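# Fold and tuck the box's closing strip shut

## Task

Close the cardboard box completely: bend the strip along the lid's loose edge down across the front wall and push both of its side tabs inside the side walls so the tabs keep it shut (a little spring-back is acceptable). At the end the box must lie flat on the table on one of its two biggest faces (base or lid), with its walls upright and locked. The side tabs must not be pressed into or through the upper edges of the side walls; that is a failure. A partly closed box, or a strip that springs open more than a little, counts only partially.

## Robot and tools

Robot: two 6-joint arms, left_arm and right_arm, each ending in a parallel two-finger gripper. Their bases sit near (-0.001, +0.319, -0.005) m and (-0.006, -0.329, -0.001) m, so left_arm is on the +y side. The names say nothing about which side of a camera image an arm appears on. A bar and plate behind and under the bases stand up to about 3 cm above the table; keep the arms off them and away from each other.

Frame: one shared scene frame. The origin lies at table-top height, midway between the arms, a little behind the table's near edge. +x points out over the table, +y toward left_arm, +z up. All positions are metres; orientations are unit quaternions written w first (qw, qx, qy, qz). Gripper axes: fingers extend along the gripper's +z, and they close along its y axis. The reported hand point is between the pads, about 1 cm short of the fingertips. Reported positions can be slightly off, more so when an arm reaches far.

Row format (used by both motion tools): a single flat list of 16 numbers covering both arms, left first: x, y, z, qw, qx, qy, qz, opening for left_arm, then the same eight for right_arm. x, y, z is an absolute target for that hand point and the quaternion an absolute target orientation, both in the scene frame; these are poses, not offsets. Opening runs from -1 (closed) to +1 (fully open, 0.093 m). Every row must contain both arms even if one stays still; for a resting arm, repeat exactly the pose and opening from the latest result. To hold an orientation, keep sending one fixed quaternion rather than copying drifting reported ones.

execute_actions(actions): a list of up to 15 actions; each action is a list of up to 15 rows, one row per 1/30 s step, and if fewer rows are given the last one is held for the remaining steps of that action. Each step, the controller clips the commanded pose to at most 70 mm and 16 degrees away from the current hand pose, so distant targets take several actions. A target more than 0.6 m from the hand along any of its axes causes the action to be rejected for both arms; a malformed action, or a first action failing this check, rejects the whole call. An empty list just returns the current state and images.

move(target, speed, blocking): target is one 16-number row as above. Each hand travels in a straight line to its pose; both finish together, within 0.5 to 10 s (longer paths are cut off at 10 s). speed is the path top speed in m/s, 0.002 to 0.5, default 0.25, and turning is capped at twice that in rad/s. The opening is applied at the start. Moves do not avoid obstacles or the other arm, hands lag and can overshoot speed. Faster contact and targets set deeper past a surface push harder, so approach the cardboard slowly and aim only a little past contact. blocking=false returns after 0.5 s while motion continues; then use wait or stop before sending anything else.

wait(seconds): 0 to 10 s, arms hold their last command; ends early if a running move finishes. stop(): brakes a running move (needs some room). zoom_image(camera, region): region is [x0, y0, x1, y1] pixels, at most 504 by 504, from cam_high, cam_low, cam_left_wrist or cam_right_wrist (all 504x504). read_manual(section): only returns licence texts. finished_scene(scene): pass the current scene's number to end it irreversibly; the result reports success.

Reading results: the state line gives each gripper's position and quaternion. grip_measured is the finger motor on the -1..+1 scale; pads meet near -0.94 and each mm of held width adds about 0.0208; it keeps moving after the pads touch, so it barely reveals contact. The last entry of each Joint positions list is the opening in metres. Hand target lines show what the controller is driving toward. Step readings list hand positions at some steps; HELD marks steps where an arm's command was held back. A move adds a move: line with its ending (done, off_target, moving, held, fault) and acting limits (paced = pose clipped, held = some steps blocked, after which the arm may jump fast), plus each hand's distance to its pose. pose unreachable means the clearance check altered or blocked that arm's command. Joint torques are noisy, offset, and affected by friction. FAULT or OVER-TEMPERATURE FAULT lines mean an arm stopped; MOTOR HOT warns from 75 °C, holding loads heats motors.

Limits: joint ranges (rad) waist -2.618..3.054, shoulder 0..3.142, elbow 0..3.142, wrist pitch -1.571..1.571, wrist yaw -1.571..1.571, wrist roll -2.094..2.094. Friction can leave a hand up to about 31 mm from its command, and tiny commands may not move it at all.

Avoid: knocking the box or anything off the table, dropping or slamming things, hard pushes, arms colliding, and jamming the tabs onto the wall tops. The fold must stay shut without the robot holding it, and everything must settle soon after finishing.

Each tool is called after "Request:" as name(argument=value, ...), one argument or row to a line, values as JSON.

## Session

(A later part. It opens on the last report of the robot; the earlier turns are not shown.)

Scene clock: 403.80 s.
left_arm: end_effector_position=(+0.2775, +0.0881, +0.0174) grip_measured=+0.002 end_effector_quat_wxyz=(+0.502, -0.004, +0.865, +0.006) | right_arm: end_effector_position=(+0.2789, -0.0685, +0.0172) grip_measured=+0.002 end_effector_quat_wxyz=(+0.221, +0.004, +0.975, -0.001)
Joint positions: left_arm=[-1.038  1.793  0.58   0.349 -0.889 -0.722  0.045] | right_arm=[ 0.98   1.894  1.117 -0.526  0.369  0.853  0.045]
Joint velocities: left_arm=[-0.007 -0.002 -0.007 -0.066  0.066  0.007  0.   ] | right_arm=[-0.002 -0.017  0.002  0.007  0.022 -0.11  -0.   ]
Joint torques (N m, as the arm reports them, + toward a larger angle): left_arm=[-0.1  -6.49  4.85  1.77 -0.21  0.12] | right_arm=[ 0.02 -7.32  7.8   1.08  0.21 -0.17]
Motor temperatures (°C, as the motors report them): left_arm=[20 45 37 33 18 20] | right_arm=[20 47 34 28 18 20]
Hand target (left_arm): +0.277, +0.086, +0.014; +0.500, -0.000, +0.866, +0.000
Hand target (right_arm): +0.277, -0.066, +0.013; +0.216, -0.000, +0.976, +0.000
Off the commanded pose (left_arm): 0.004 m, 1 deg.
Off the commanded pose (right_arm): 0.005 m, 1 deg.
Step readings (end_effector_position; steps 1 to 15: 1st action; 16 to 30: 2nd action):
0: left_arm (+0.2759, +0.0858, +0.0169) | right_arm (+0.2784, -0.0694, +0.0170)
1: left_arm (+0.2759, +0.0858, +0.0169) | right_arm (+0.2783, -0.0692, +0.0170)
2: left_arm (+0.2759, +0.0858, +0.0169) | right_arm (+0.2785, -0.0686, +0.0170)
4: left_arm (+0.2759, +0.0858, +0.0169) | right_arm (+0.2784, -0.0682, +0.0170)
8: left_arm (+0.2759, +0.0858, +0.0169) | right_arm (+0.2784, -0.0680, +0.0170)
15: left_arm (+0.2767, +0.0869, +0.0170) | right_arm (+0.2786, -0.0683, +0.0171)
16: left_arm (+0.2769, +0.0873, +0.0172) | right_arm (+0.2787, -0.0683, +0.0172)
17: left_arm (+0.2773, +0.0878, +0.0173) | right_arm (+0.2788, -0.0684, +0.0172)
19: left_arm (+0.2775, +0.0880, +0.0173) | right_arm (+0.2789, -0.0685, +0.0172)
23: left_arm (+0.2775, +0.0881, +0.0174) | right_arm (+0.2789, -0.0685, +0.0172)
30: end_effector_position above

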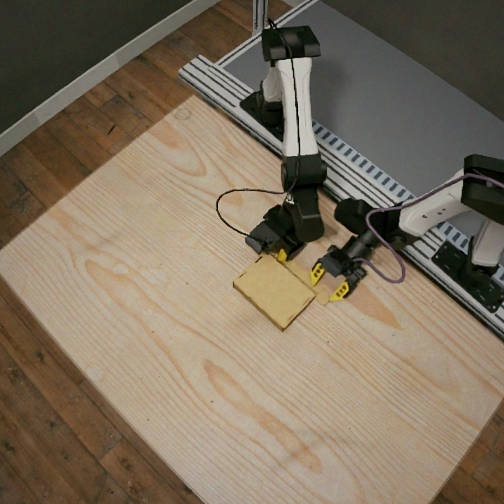

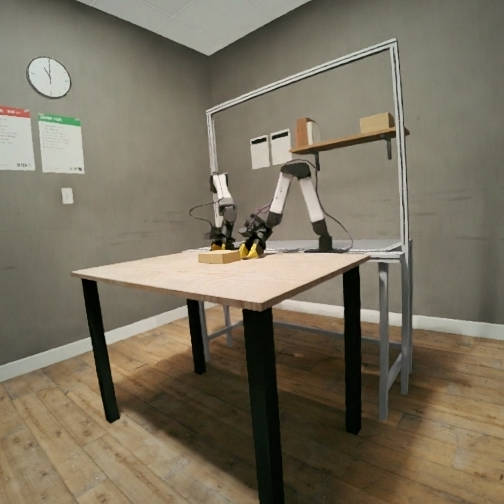

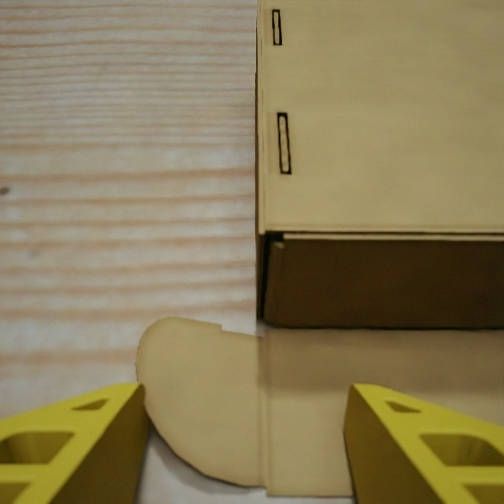

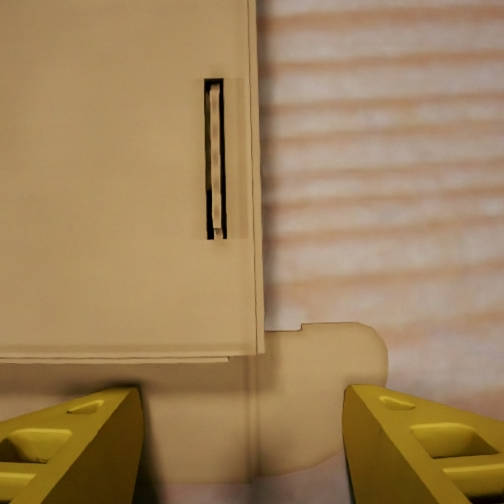

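Request:
move(
  target=[0.277,0.084,0.018,0.5,0,0.866,0,0.55, 0.277,-0.070,0.020,0.216,0,0.976,0,0.55],
  speed=0.02,
)

Request:
move(
  target=[0.277,0.080,0.018,0.4993,-0.026,0.8648,-0.0453,0.55, 0.277,-0.074,0.016,0.2157,0.0113,0.9747,0.051,0.55],
  speed=0.02,
)

Scene clock: 420.47 s.
left_arm: end_effector_position=(+0.2774, +0.0878, +0.0171) grip_measured=+0.548 end_effector_quat_wxyz=(+0.502, -0.004, +0.865, +0.005) | right_arm: end_effector_position=(+0.2788, -0.0688, +0.0172) grip_measured=+0.548 end_effector_quat_wxyz=(+0.221, +0.004, +0.975, -0.002)
Joint positions: left_arm=[-1.038  1.793  0.58   0.349 -0.886 -0.722  0.072] | right_arm=[ 0.98   1.894  1.117 -0.527  0.37   0.853  0.072]
Joint velocities: left_arm=[-0.007  0.027 -0.002 -0.037 -0.066  0.022 -0.   ] | right_arm=[ 0.002  0.002 -0.002 -0.022  0.022 -0.051 -0.001]
Joint torques (N m, as the arm reports them, + toward a larger angle): left_arm=[-0.49 -7.54  5.98  1.48 -0.25  0.09] | right_arm=[-0.46 -9.17  7.64  0.9   0.2  -0.22]
Motor temperatures (°C, as the motors report them): left_arm=[20 45 36 33 18 20] | right_arm=[20 47 33 27 18 20]
Hand target (left_arm): +0.277, +0.084, +0.018; +0.500, +0.000, +0.866, -0.000
Hand target (right_arm): +0.277, -0.070, +0.020; +0.216, +0.000, +0.976, +0.000
Off the commanded pose (left_arm): 0.004 m, 1 deg.
Off the commanded pose (right_arm): 0.004 m, 1 deg.
move: done

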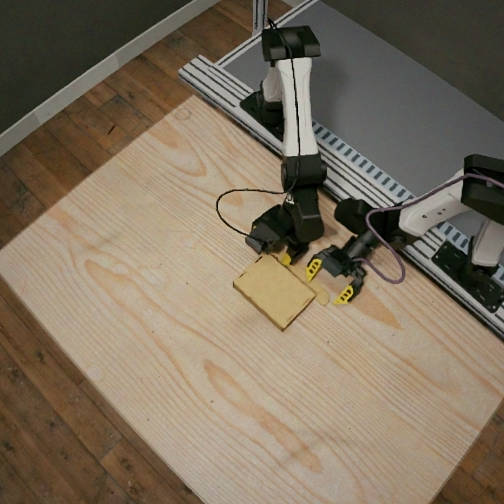

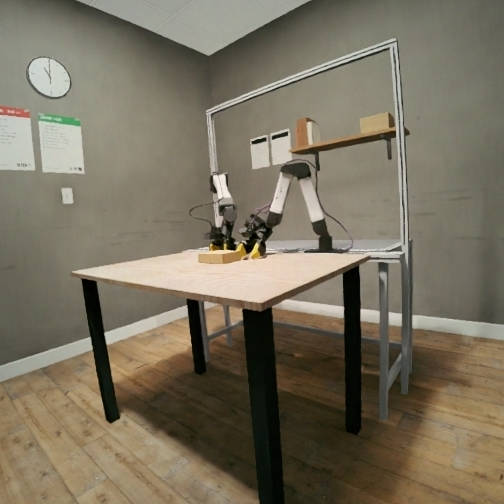

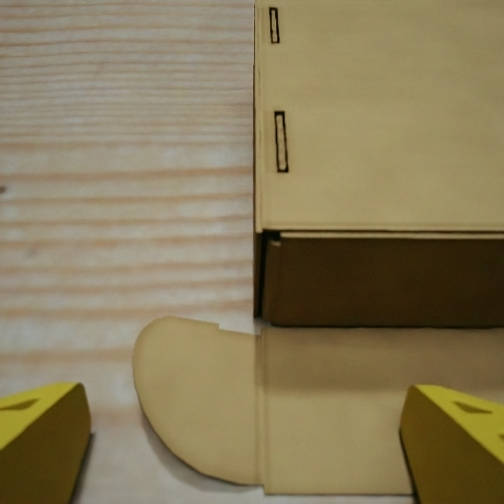

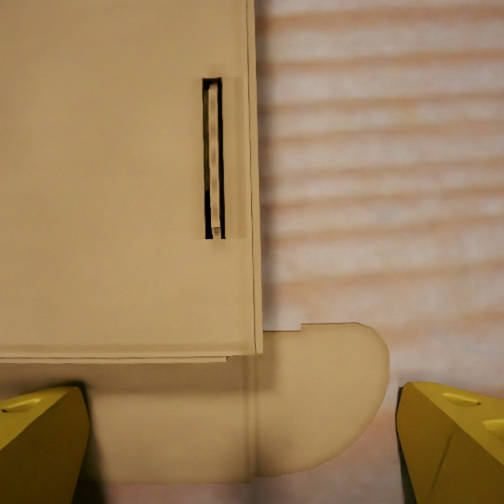

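Scene clock: 423.43 s.
left_arm: end_effector_position=(+0.2788, +0.0761, +0.0200) grip_measured=+0.548 end_effector_quat_wxyz=(+0.501, -0.021, +0.865, -0.036) | right_arm: end_effector_position=(+0.2784, -0.0697, +0.0191) grip_measured=+0.548 end_effector_quat_wxyz=(+0.221, +0.012, +0.974, +0.048)
Joint positions: left_arm=[-1.038  1.793  0.58   0.403 -0.845 -0.751  0.072] | right_arm=[ 0.951  1.831  1.029 -0.418  0.3    0.835  0.072]
Joint velocities: left_arm=[ 0.007  0.002  0.007 -0.051  0.066 -0.007 -0.   ] | right_arm=[ 0.002  0.002  0.002 -0.022  0.037 -0.051  0.   ]
Joint torques (N m, as the arm reports them, + toward a larger angle): left_arm=[ 0.25 -8.3   3.19  1.83 -0.18 -0.05] | right_arm=[-1.22 -8.35  5.48  1.32  0.15 -0.22]
Motor temperatures (°C, as the motors report them): left_arm=[20 45 36 33 18 20] | right_arm=[20 48 33 27 18 20]
Hand target (left_arm): +0.277, +0.080, +0.018; +0.499, -0.027, +0.865, -0.045
Hand target (right_arm): +0.277, -0.074, +0.016; +0.216, +0.011, +0.975, +0.051
Off the commanded pose (left_arm): 0.005 m, 1 deg.
Off the commanded pose (right_arm): 0.006 m, 1 deg.
move: done

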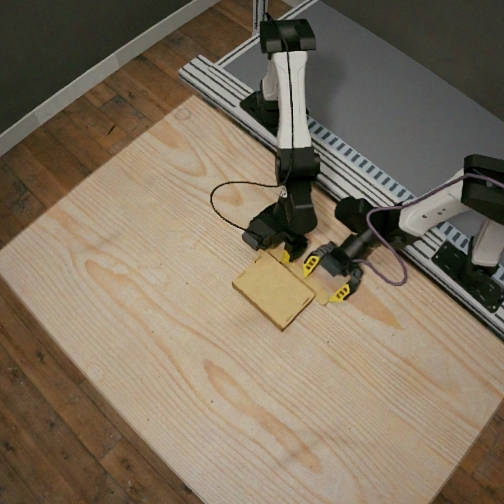

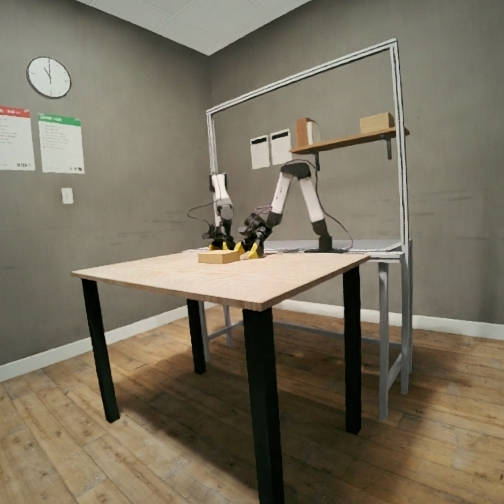

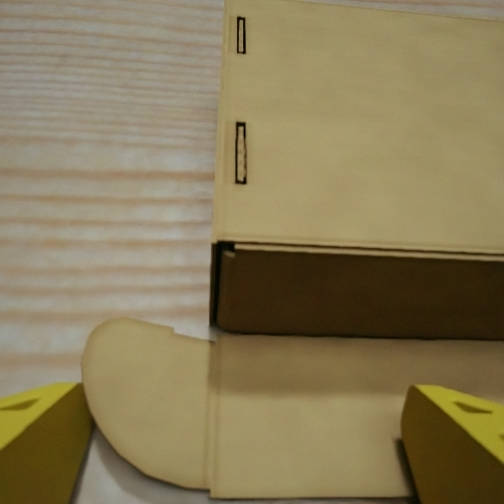

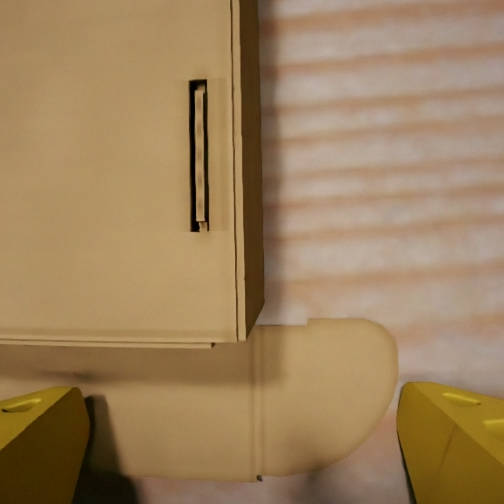

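Request:
move(
  target=[0.275,0.088,0.016,0.4993,-0.026,0.8648,-0.0453,0.55, 0.276,-0.079,0.014,0.2157,0.0113,0.9747,0.051,0.55],
  speed=0.01,
)

Scene clock: 428.87 s.
left_arm: end_effector_position=(+0.2763, +0.0825, +0.0169) grip_measured=+0.548 end_effector_quat_wxyz=(+0.501, -0.024, +0.864, -0.041) | right_arm: end_effector_position=(+0.2782, -0.0703, +0.0195) grip_measured=+0.548 end_effector_quat_wxyz=(+0.222, +0.012, +0.973, +0.058)
Joint positions: left_arm=[-1.032  1.785  0.543  0.442 -0.838 -0.752  0.072] | right_arm=[ 0.945  1.817  1.009 -0.394  0.287  0.828  0.072]
Joint velocities: left_arm=[-0.002  0.002 -0.002 -0.051  0.007  0.022  0.001] | right_arm=[ 0.002  0.007  0.007 -0.007 -0.007  0.037  0.001]
Joint torques (N m, as the arm reports them, + toward a larger angle): left_arm=[ 0.39 -8.64  3.08  1.78 -0.21  0.05] | right_arm=[-1.39 -8.05  5.24  1.32  0.21 -0.23]
Motor temperatures (°C, as the motors report them): left_arm=[20 45 36 34 18 20] | right_arm=[20 48 33 27 18 20]
Hand target (left_arm): +0.275, +0.088, +0.016; +0.499, -0.026, +0.865, -0.045
Hand target (right_arm): +0.276, -0.079, +0.014; +0.215, +0.012, +0.975, +0.051
Off the commanded pose (left_arm): 0.006 m, 1 deg.
Off the commanded pose (right_arm): 0.011 m, 1 deg.
move: off_target (right_arm)

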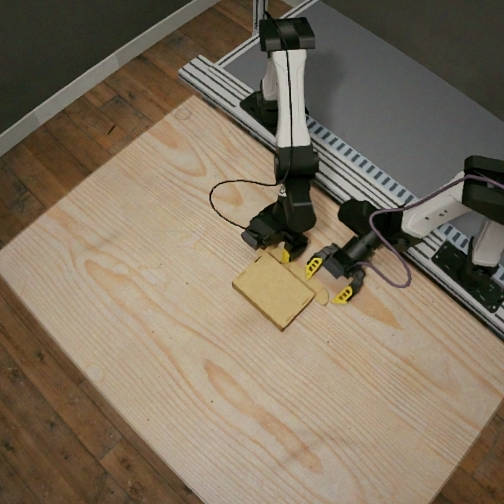

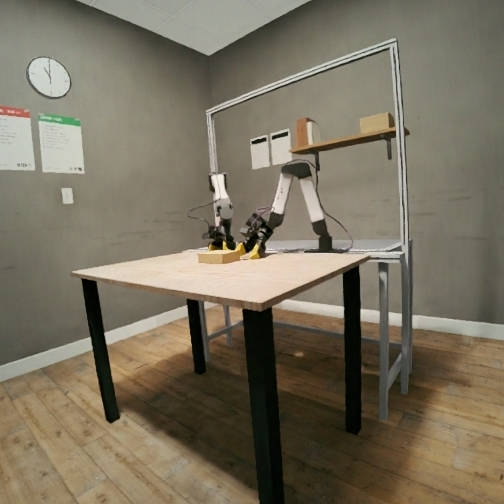

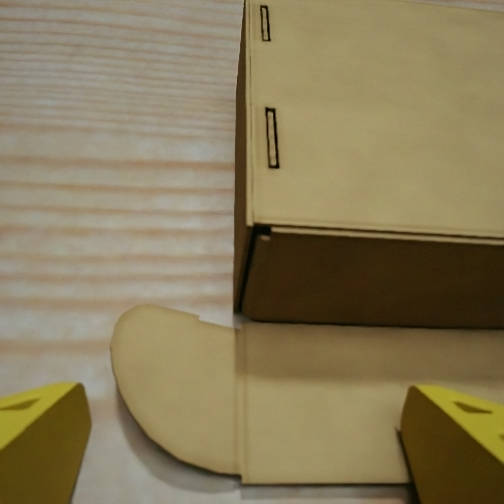

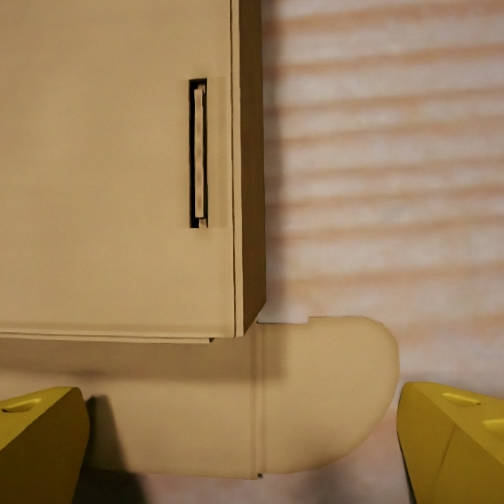

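Request:
execute_actions(
  actions=[
    [[0.275,0.086,0.016,0.4993,-0.026,0.8648,-0.0453,0.45,0.276,-0.077,0.015,0.2157,0.0113,0.9747,0.051,0.45]],
    [[0.275,0.086,0.016,0.4993,-0.026,0.8648,-0.0453,0.35,0.276,-0.077,0.015,0.2157,0.0113,0.9747,0.051,0.35]],
    [[0.275,0.086,0.016,0.4993,-0.026,0.8648,-0.0453,0.25,0.276,-0.077,0.015,0.2157,0.0113,0.9747,0.051,0.25]],
    [[0.275,0.086,0.016,0.4993,-0.026,0.8648,-0.0453,0.15,0.276,-0.077,0.015,0.2157,0.0113,0.9747,0.051,0.15]],
  ],
)

Scene clock: 438.53 s.
left_arm: end_effector_position=(+0.2764, +0.0824, +0.0170) grip_measured=+0.152 end_effector_quat_wxyz=(+0.501, -0.024, +0.864, -0.042) | right_arm: end_effector_position=(+0.2786, -0.0732, +0.0192) grip_measured=+0.152 end_effector_quat_wxyz=(+0.223, +0.013, +0.973, +0.052)
Joint positions: left_arm=[-1.032  1.785  0.543  0.443 -0.838 -0.752  0.053] | right_arm=[ 0.942  1.817  1.009 -0.402  0.293  0.827  0.052]
Joint velocities: left_arm=[ 0.002  0.002 -0.017 -0.022 -0.022 -0.007 -0.   ] | right_arm=[-0.002 -0.017 -0.012 -0.051 -0.037 -0.022 -0.   ]
Joint torques (N m, as the arm reports them, + toward a larger angle): left_arm=[ 0.14 -8.11  3.62  1.71 -0.23  0.04] | right_arm=[-0.81 -7.79  6.18  1.25  0.15 -0.19]
Motor temperatures (°C, as the motors report them): left_arm=[20 46 35 34 18 20] | right_arm=[20 48 32 27 18 20]
Hand target (left_arm): +0.275, +0.086, +0.016; +0.499, -0.026, +0.865, -0.045
Hand target (right_arm): +0.276, -0.077, +0.015; +0.216, +0.011, +0.975, +0.051
Off the commanded pose (left_arm): 0.004 m, 1 deg.
Off the commanded pose (right_arm): 0.006 m, 1 deg.
Step readings (end_effector_position; steps 1 to 15: 1st action; 16 to 30: 2nd action; 31 to 45: 3rd action; 46 to 60: 4th action):
0: left_arm (+0.2764, +0.0824, +0.0170) | right_arm (+0.2782, -0.0703, +0.0196)
1: left_arm (+0.2764, +0.0824, +0.0170) | right_arm (+0.2783, -0.0705, +0.0197)
2: left_arm (+0.2764, +0.0824, +0.0170) | right_arm (+0.2784, -0.0713, +0.0195)
4: left_arm (+0.2764, +0.0824, +0.0170) | right_arm (+0.2785, -0.0717, +0.0195)
8: left_arm (+0.2764, +0.0824, +0.0170) | right_arm (+0.2785, -0.0717, +0.0195)
15: left_arm (+0.2764, +0.0824, +0.0170) | right_arm (+0.2785, -0.0717, +0.0195)
16: left_arm (+0.2764, +0.0824, +0.0170) | right_arm (+0.2785, -0.0718, +0.0195)
17: left_arm (+0.2764, +0.0824, +0.0170) | right_arm (+0.2787, -0.0725, +0.0194)
19: left_arm (+0.2764, +0.0824, +0.0170) | right_arm (+0.2787, -0.0728, +0.0193)
23: left_arm (+0.2764, +0.0824, +0.0170) | right_arm (+0.2787, -0.0729, +0.0193)
30: left_arm (+0.2764, +0.0824, +0.0170) | right_arm (+0.2787, -0.0729, +0.0193)
31: left_arm (+0.2764, +0.0824, +0.0170) | right_arm (+0.2787, -0.0730, +0.0192)
32: left_arm (+0.2764, +0.0824, +0.0170) | right_arm (+0.2787, -0.0731, +0.0192)
34: left_arm (+0.2764, +0.0824, +0.0170) | right_arm (+0.2787, -0.0731, +0.0192)
38: left_arm (+0.2764, +0.0824, +0.0170) | right_arm (+0.2787, -0.0731, +0.0192)
45: left_arm (+0.2764, +0.0824, +0.0170) | right_arm (+0.2787, -0.0731, +0.0192)
46: left_arm (+0.2764, +0.0824, +0.0170) | right_arm (+0.2786, -0.0732, +0.0192)
47: left_arm (+0.2764, +0.0824, +0.0170) | right_arm (+0.2786, -0.0732, +0.0192)
49: left_arm (+0.2764, +0.0824, +0.0170) | right_arm (+0.2786, -0.0732, +0.0192)
53: left_arm (+0.2764, +0.0824, +0.0170) | right_arm (+0.2786, -0.0732, +0.0192)
60: end_effector_position above

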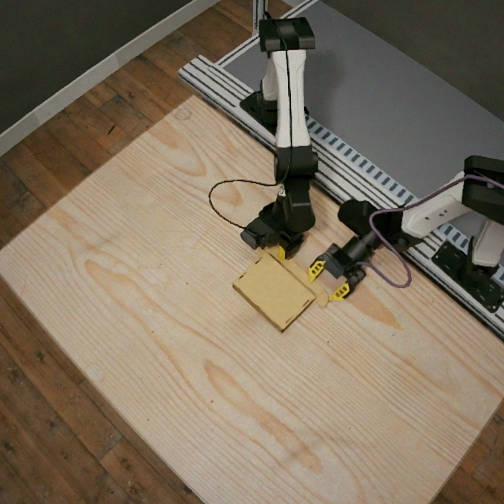

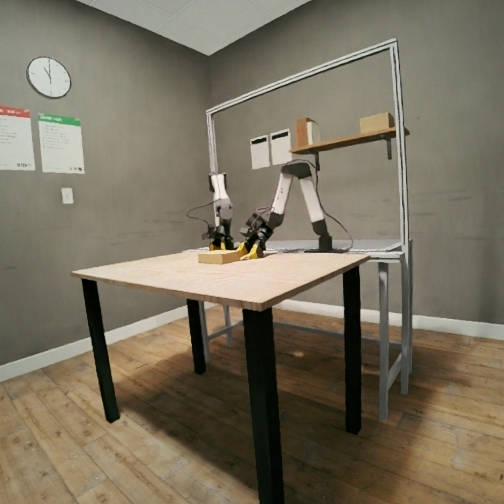

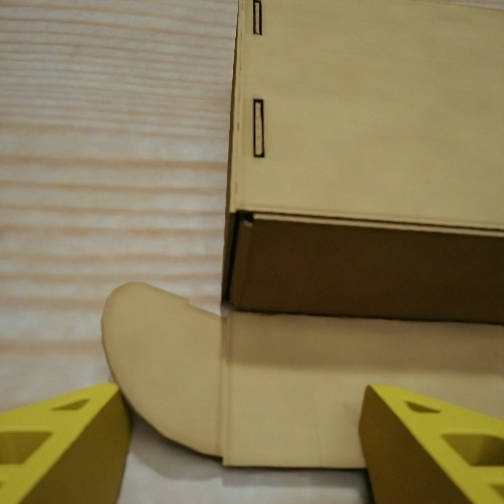

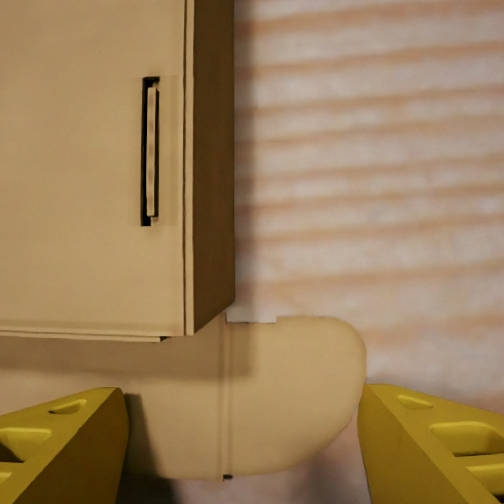

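Request:
move(
  target=[0.276,0.087,0.022,0.4993,-0.026,0.8648,-0.0453,0.72, 0.278,-0.070,0.024,0.2157,0.0113,0.9747,0.051,0.72],
  speed=0.02,
)

Request:
move(
  target=[0.293,0.090,0.020,0.4993,-0.026,0.8648,-0.0453,0.72, 0.286,-0.070,0.020,0.2157,0.0113,0.9747,0.051,0.72],
  speed=0.015,
)

Scene clock: 480.00 s.
left_arm: end_effector_position=(+0.2772, +0.0806, +0.0236) grip_measured=+0.718 end_effector_quat_wxyz=(+0.504, -0.028, +0.862, -0.050) | right_arm: end_effector_position=(+0.2770, -0.0729, +0.0205) grip_measured=+0.718 end_effector_quat_wxyz=(+0.216, +0.011, +0.975, +0.051)
Joint positions: left_arm=[-1.032  1.764  0.543  0.443 -0.836 -0.752  0.08 ] | right_arm=[ 0.942  1.817  1.021 -0.426  0.285  0.827  0.08 ]
Joint velocities: left_arm=[ 0.007 -0.017  0.002 -0.051 -0.022 -0.007 -0.001] | right_arm=[ 0.002 -0.017 -0.002 -0.066  0.066  0.081 -0.   ]
Joint torques (N m, as the arm reports them, + toward a larger angle): left_arm=[ 0.52 -8.58  4.06  1.5  -0.25  0.09] | right_arm=[-0.03 -7.5   9.82  1.05  0.26 -0.13]
Motor temperatures (°C, as the motors report them): left_arm=[20 47 34 34 18 20] | right_arm=[20 49 31 26 18 20]
Hand target (left_arm): +0.276, +0.087, +0.022; +0.499, -0.026, +0.865, -0.045
Hand target (right_arm): +0.278, -0.070, +0.024; +0.216, +0.011, +0.975, +0.051
Off the commanded pose (left_arm): 0.007 m, 1 deg.
Off the commanded pose (right_arm): 0.005 m, 0 deg.
move: done

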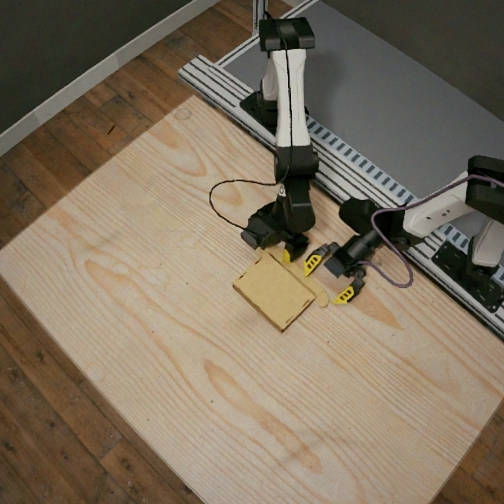

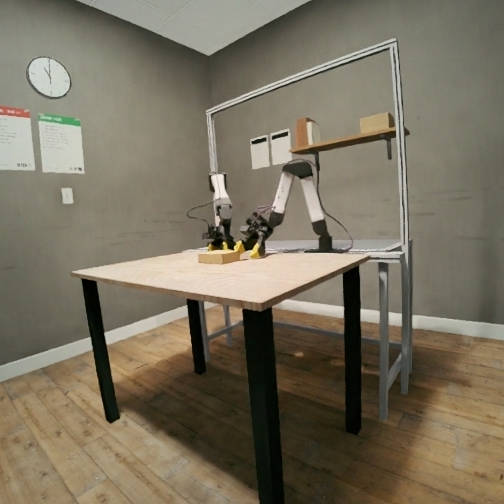

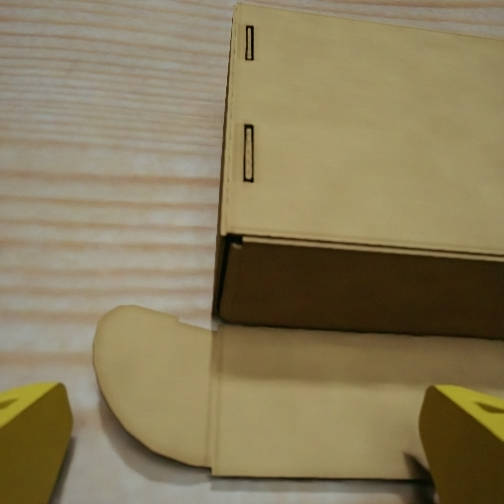

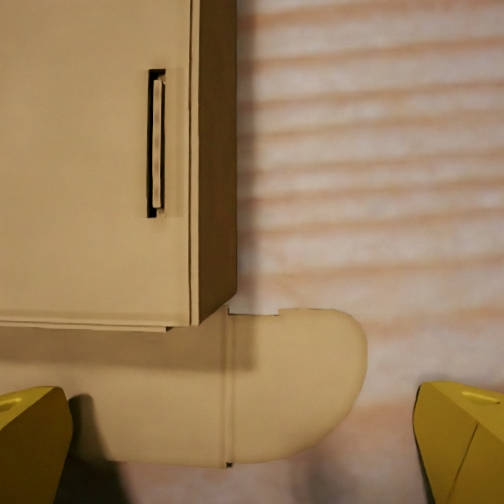

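Scene clock: 481.47 s.
left_arm: end_effector_position=(+0.2914, +0.0908, +0.0225) grip_measured=+0.718 end_effector_quat_wxyz=(+0.500, -0.028, +0.865, -0.042) | right_arm: end_effector_position=(+0.2801, -0.0721, +0.0202) grip_measured=+0.718 end_effector_quat_wxyz=(+0.216, +0.013, +0.975, +0.050)
Joint positions: left_arm=[-0.968  1.764  0.543  0.463 -0.794 -0.699  0.08 ] | right_arm=[ 0.937  1.827  1.034 -0.429  0.285  0.826  0.08 ]
Joint velocities: left_arm=[-0.007 -0.012  0.002  0.081  0.022  0.051 -0.   ] | right_arm=[-0.007 -0.007 -0.002 -0.081 -0.007  0.007  0.001]
Joint torques (N m, as the arm reports them, + toward a larger angle): left_arm=[ 0.31 -6.25  5.11  1.91 -0.21  0.14] | right_arm=[-1.01 -6.51  9.97  1.19  0.2  -0.27]
Motor temperatures (°C, as the motors report them): left_arm=[20 47 34 34 18 20] | right_arm=[20 49 31 26 18 20]
Hand target (left_arm): +0.293, +0.090, +0.020; +0.499, -0.026, +0.865, -0.045
Hand target (right_arm): +0.286, -0.070, +0.020; +0.216, +0.011, +0.975, +0.051
Off the commanded pose (left_arm): 0.003 m, 0 deg.
Off the commanded pose (right_arm): 0.006 m, 0 deg.
move: done

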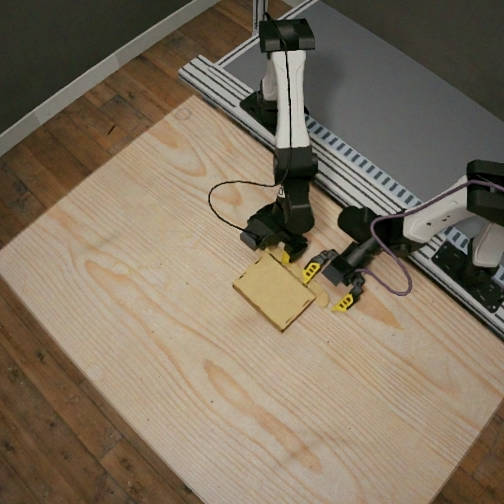

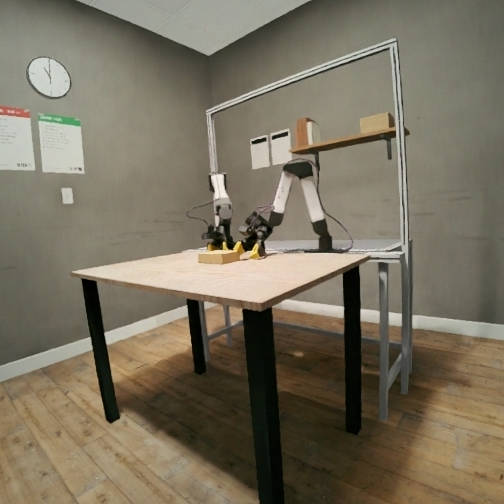

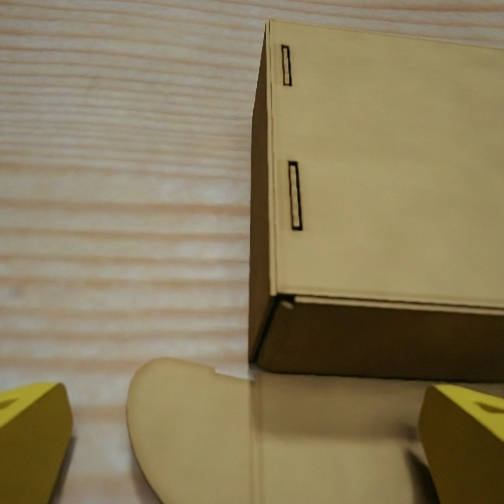

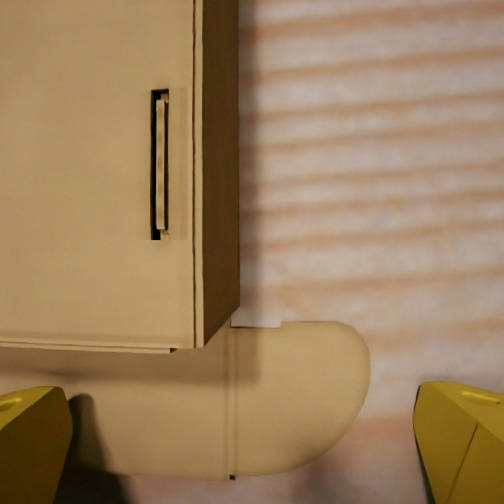

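Request:
move(
  target=[0.292,0.088,0.014,0.4993,-0.026,0.8648,-0.0453,0.72, 0.292,-0.066,0.018,0.2157,0.0113,0.9747,0.051,0.72],
  speed=0.01,
)

Scene clock: 488.13 s.
left_arm: end_effector_position=(+0.2920, +0.0902, +0.0173) grip_measured=+0.718 end_effector_quat_wxyz=(+0.500, -0.028, +0.865, -0.040) | right_arm: end_effector_position=(+0.2804, -0.0717, +0.0191) grip_measured=+0.718 end_effector_quat_wxyz=(+0.208, +0.009, +0.977, +0.041)
Joint positions: left_arm=[-0.968  1.791  0.543  0.49  -0.797 -0.697  0.08 ] | right_arm=[ 0.937  1.844  1.06  -0.461  0.284  0.823  0.08 ]
Joint velocities: left_arm=[-0.002  0.012  0.002 -0.007 -0.037  0.066 -0.   ] | right_arm=[-0.012  0.002 -0.012 -0.066 -0.022  0.022 -0.   ]
Joint torques (N m, as the arm reports them, + toward a larger angle): left_arm=[-0.14 -6.08  4.95  1.88 -0.19  0.08] | right_arm=[-1.46 -6.1  10.01  1.47  0.19 -0.28]
Motor temperatures (°C, as the motors report them): left_arm=[20 46 34 34 18 20] | right_arm=[20 48 32 26 18 20]
Hand target (left_arm): +0.292, +0.088, +0.014; +0.499, -0.026, +0.865, -0.045
Hand target (right_arm): +0.292, -0.066, +0.018; +0.216, +0.011, +0.975, +0.051
Off the commanded pose (left_arm): 0.004 m, 1 deg.
Off the commanded pose (right_arm): 0.013 m, 1 deg.
move: off_target (right_arm)

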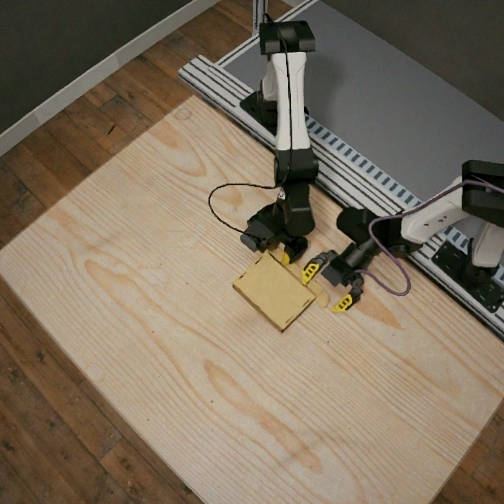

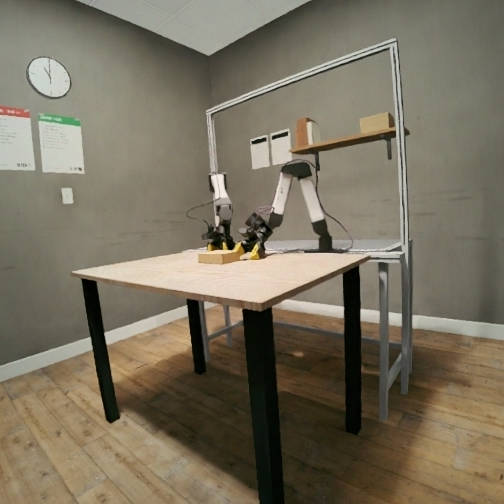

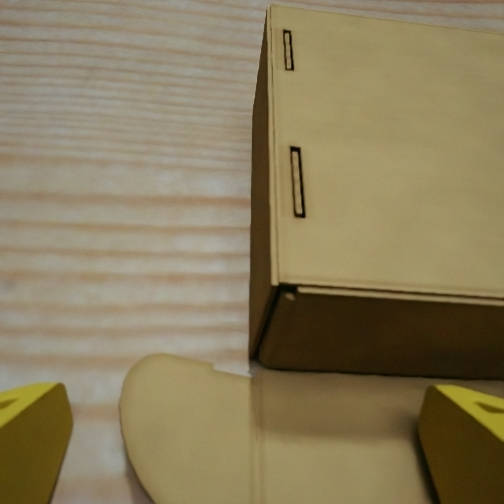

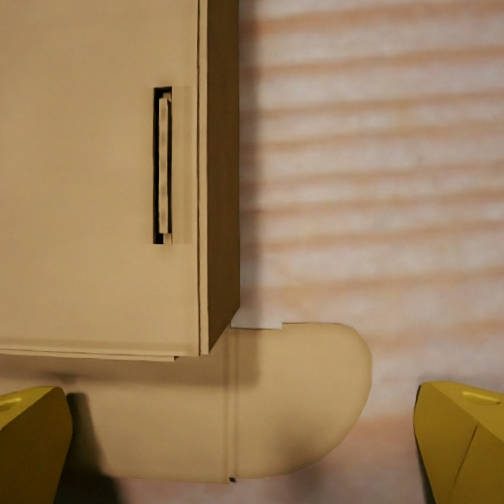

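Request:
move(
  target=[0.292,0.087,0.014,0.4993,-0.026,0.8648,-0.0453,0.72, 0.288,-0.068,0.034,0.2157,0.0113,0.9747,0.051,0.72],
  speed=0.02,
)

Request:
move(
  target=[0.292,0.087,0.014,0.4993,-0.026,0.8648,-0.0453,0.72, 0.285,-0.070,0.015,0.2157,0.0113,0.9747,0.051,0.72],
  speed=0.015,
)

Scene clock: 493.60 s.
left_arm: end_effector_position=(+0.2922, +0.0903, +0.0174) grip_measured=+0.718 end_effector_quat_wxyz=(+0.501, -0.028, +0.864, -0.040) | right_arm: end_effector_position=(+0.2816, -0.0704, +0.0221) grip_measured=+0.718 end_effector_quat_wxyz=(+0.208, +0.009, +0.977, +0.041)
Joint positions: left_arm=[-0.968  1.792  0.543  0.491 -0.798 -0.697  0.08 ] | right_arm=[ 0.937  1.845  1.074 -0.475  0.284  0.822  0.08 ]
Joint velocities: left_arm=[-0.012  0.017 -0.017 -0.081 -0.081 -0.007  0.001] | right_arm=[-0.012 -0.002 -0.012  0.051 -0.037 -0.022 -0.001]
Joint torques (N m, as the arm reports them, + toward a larger angle): left_arm=[-0.27 -5.83  5.27  1.87 -0.16  0.08] | right_arm=[-1.02 -9.32 10.03  1.04  0.21 -0.23]
Motor temperatures (°C, as the motors report them): left_arm=[20 45 34 35 18 20] | right_arm=[20 48 33 26 18 20]
Hand target (left_arm): +0.292, +0.087, +0.014; +0.499, -0.026, +0.865, -0.045
Hand target (right_arm): +0.288, -0.068, +0.034; +0.216, +0.011, +0.975, +0.051
Off the commanded pose (left_arm): 0.005 m, 1 deg.
Off the commanded pose (right_arm): 0.014 m, 1 deg.
move: off_target (right_arm)

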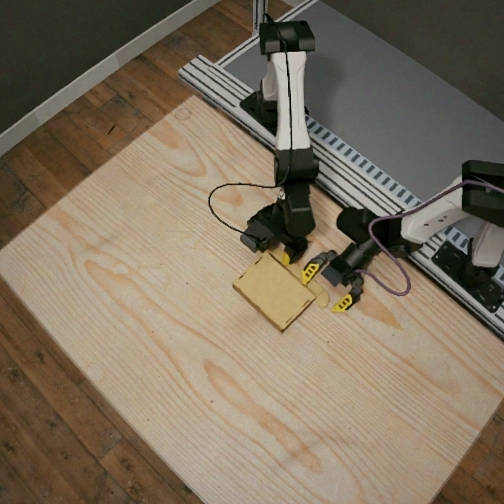

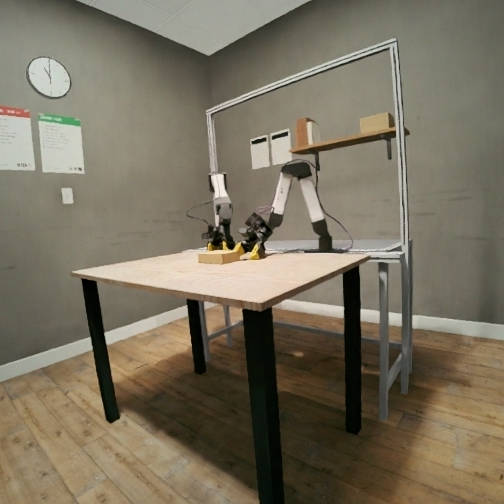

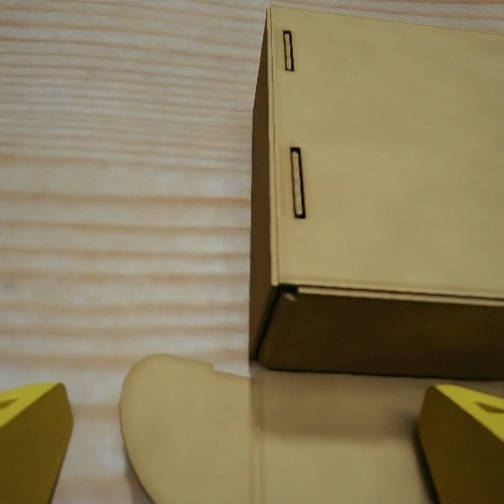

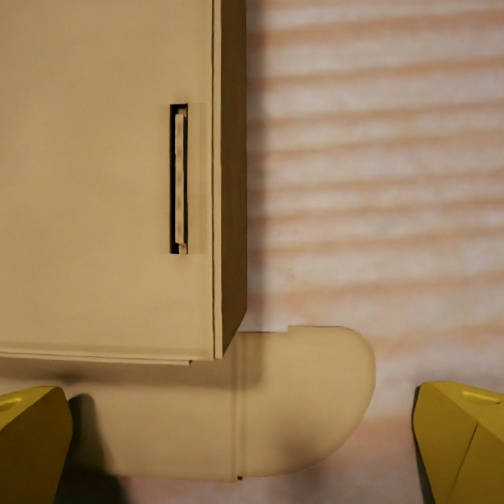

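Scene clock: 494.70 s.
left_arm: end_effector_position=(+0.2922, +0.0903, +0.0174) grip_measured=+0.718 end_effector_quat_wxyz=(+0.501, -0.028, +0.864, -0.040) | right_arm: end_effector_position=(+0.2826, -0.0692, +0.0199) grip_measured=+0.718 end_effector_quat_wxyz=(+0.213, +0.010, +0.976, +0.047)
Joint positions: left_arm=[-0.968  1.792  0.543  0.491 -0.798 -0.697  0.08 ] | right_arm=[ 0.937  1.845  1.058 -0.442  0.284  0.822  0.08 ]
Joint velocities: left_arm=[ 0.002  0.012 -0.002 -0.007  0.007  0.022  0.   ] | right_arm=[-0.002 -0.002 -0.012 -0.037 -0.066 -0.037 -0.   ]
Joint torques (N m, as the arm reports them, + toward a larger angle): left_arm=[-0.25 -5.93  5.32  1.88 -0.21  0.09] | right_arm=[-0.94 -7.35  6.26  1.53  0.21 -0.2 ]
Motor temperatures (°C, as the motors report them): left_arm=[20 45 34 35 18 20] | right_arm=[20 48 32 26 18 20]
Hand target (left_arm): +0.292, +0.087, +0.014; +0.499, -0.026, +0.865, -0.045
Hand target (right_arm): +0.285, -0.070, +0.015; +0.216, +0.011, +0.975, +0.051
Off the commanded pose (left_arm): 0.005 m, 1 deg.
Off the commanded pose (right_arm): 0.006 m, 1 deg.
move: done

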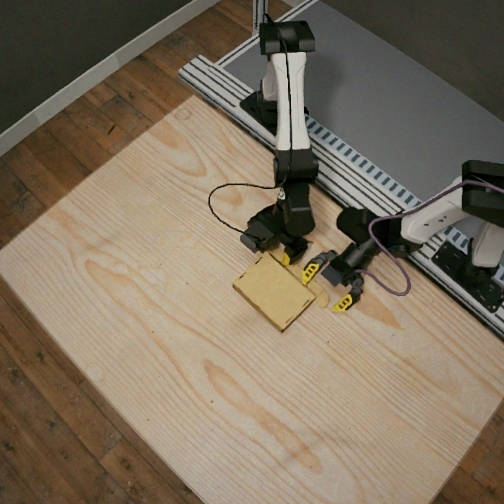

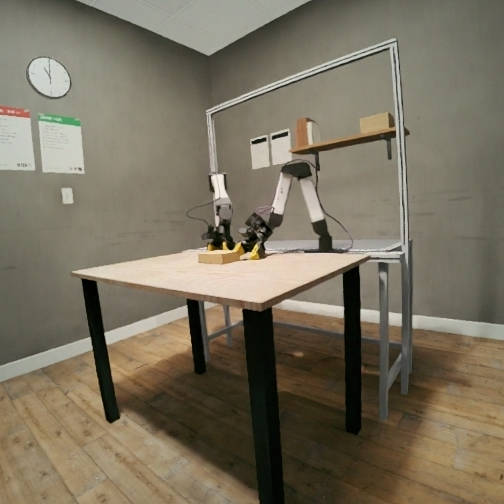

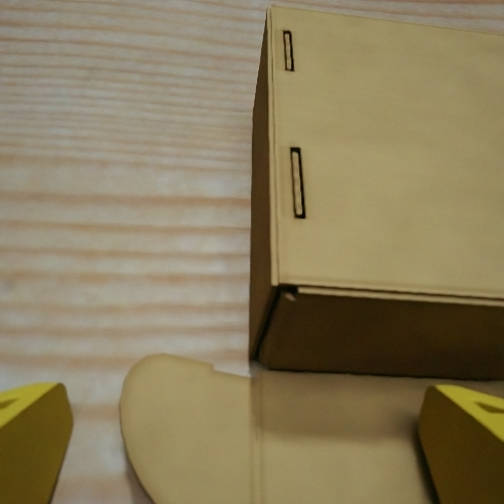

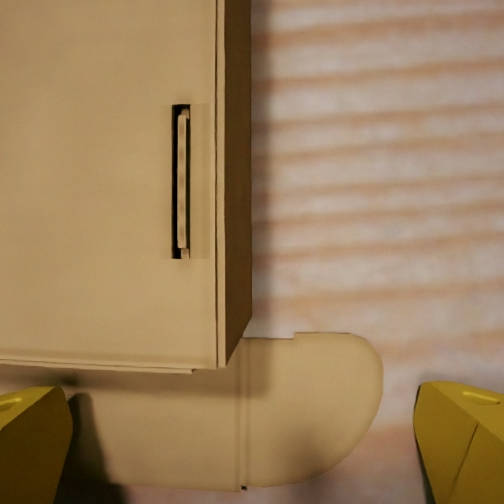

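Request:
execute_actions(
  actions=[
    [[0.292,0.087,0.014,0.4993,-0.026,0.8648,-0.0453,0.5,0.285,-0.070,0.015,0.2157,0.0113,0.9747,0.051,0.55]],
    [[0.292,0.087,0.014,0.4993,-0.026,0.8648,-0.0453,0.32,0.285,-0.070,0.015,0.2157,0.0113,0.9747,0.051,0.43]],
    [[0.292,0.087,0.014,0.4993,-0.026,0.8648,-0.0453,0.22,0.285,-0.070,0.015,0.2157,0.0113,0.9747,0.051,0.33]],
  ],
)

Scene clock: 504.93 s.
left_arm: end_effector_position=(+0.2922, +0.0905, +0.0167) grip_measured=+0.222 end_effector_quat_wxyz=(+0.501, -0.028, +0.864, -0.039) | right_arm: end_effector_position=(+0.2842, -0.0675, +0.0208) grip_measured=+0.332 end_effector_quat_wxyz=(+0.217, +0.011, +0.975, +0.051)
Joint positions: left_arm=[-0.968  1.795  0.543  0.492 -0.799 -0.697  0.056] | right_arm=[ 0.937  1.845  1.058 -0.432  0.285  0.822  0.061]
Joint velocities: left_arm=[-0.007 -0.002 -0.007 -0.051  0.066 -0.081  0.001] | right_arm=[ 0.007 -0.017 -0.017  0.007 -0.081  0.037  0.001]
Joint torques (N m, as the arm reports them, + toward a larger angle): left_arm=[-0.28 -6.02  5.38  1.84 -0.16  0.08] | right_arm=[-0.94 -7.39  6.24  1.43  0.21 -0.22]
Motor temperatures (°C, as the motors report them): left_arm=[20 45 34 35 18 20] | right_arm=[20 48 32 27 18 20]
Hand target (left_arm): +0.292, +0.087, +0.014; +0.499, -0.026, +0.865, -0.045
Hand target (right_arm): +0.285, -0.070, +0.015; +0.216, +0.011, +0.975, +0.051
Off the commanded pose (left_arm): 0.004 m, 1 deg.
Off the commanded pose (right_arm): 0.006 m, 0 deg.
Step readings (end_effector_position; steps 1 to 15: 1st action; 16 to 30: 2nd action; 31 to 45: 3rd action):
0: left_arm (+0.2922, +0.0903, +0.0174) | right_arm (+0.2826, -0.0692, +0.0199)
1: left_arm (+0.2922, +0.0903, +0.0174) | right_arm (+0.2826, -0.0693, +0.0199)
2: left_arm (+0.2921, +0.0903, +0.0171) | right_arm (+0.2827, -0.0691, +0.0200)
4: left_arm (+0.2922, +0.0906, +0.0168) | right_arm (+0.2831, -0.0687, +0.0202)
8: left_arm (+0.2922, +0.0906, +0.0168) | right_arm (+0.2839, -0.0679, +0.0206)
15: left_arm (+0.2922, +0.0906, +0.0168) | right_arm (+0.2842, -0.0675, +0.0208)
16: left_arm (+0.2922, +0.0906, +0.0168) | right_arm (+0.2842, -0.0675, +0.0208)
17: left_arm (+0.2922, +0.0906, +0.0168) | right_arm (+0.2842, -0.0675, +0.0208)
19: left_arm (+0.2922, +0.0906, +0.0168) | right_arm (+0.2842, -0.0675, +0.0208)
23: left_arm (+0.2922, +0.0905, +0.0168) | right_arm (+0.2842, -0.0675, +0.0208)
30: left_arm (+0.2922, +0.0905, +0.0168) | right_arm (+0.2842, -0.0675, +0.0208)
31: left_arm (+0.2922, +0.0905, +0.0167) | right_arm (+0.2842, -0.0675, +0.0208)
32: left_arm (+0.2922, +0.0905, +0.0167) | right_arm (+0.2842, -0.0675, +0.0208)
34: left_arm (+0.2922, +0.0905, +0.0167) | right_arm (+0.2842, -0.0675, +0.0208)
38: left_arm (+0.2922, +0.0905, +0.0167) | right_arm (+0.2842, -0.0675, +0.0208)
45: end_effector_position above

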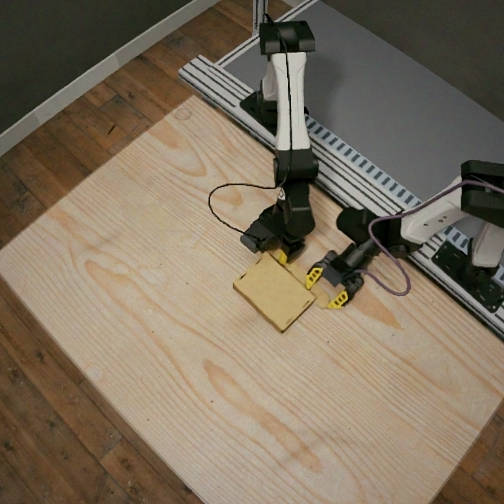

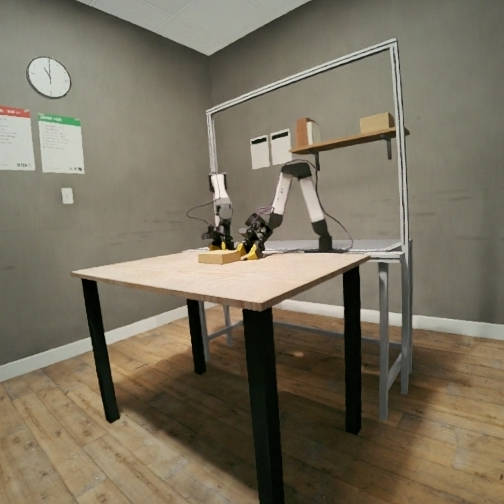

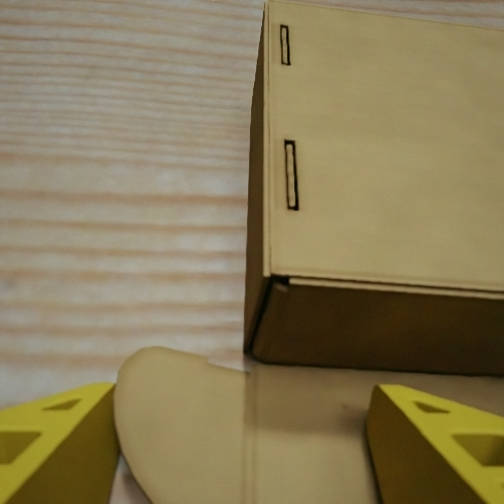

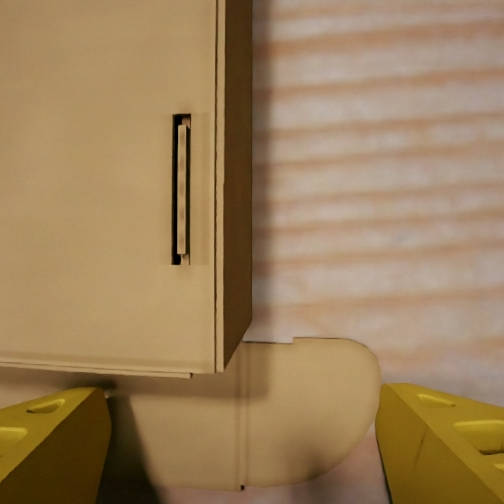

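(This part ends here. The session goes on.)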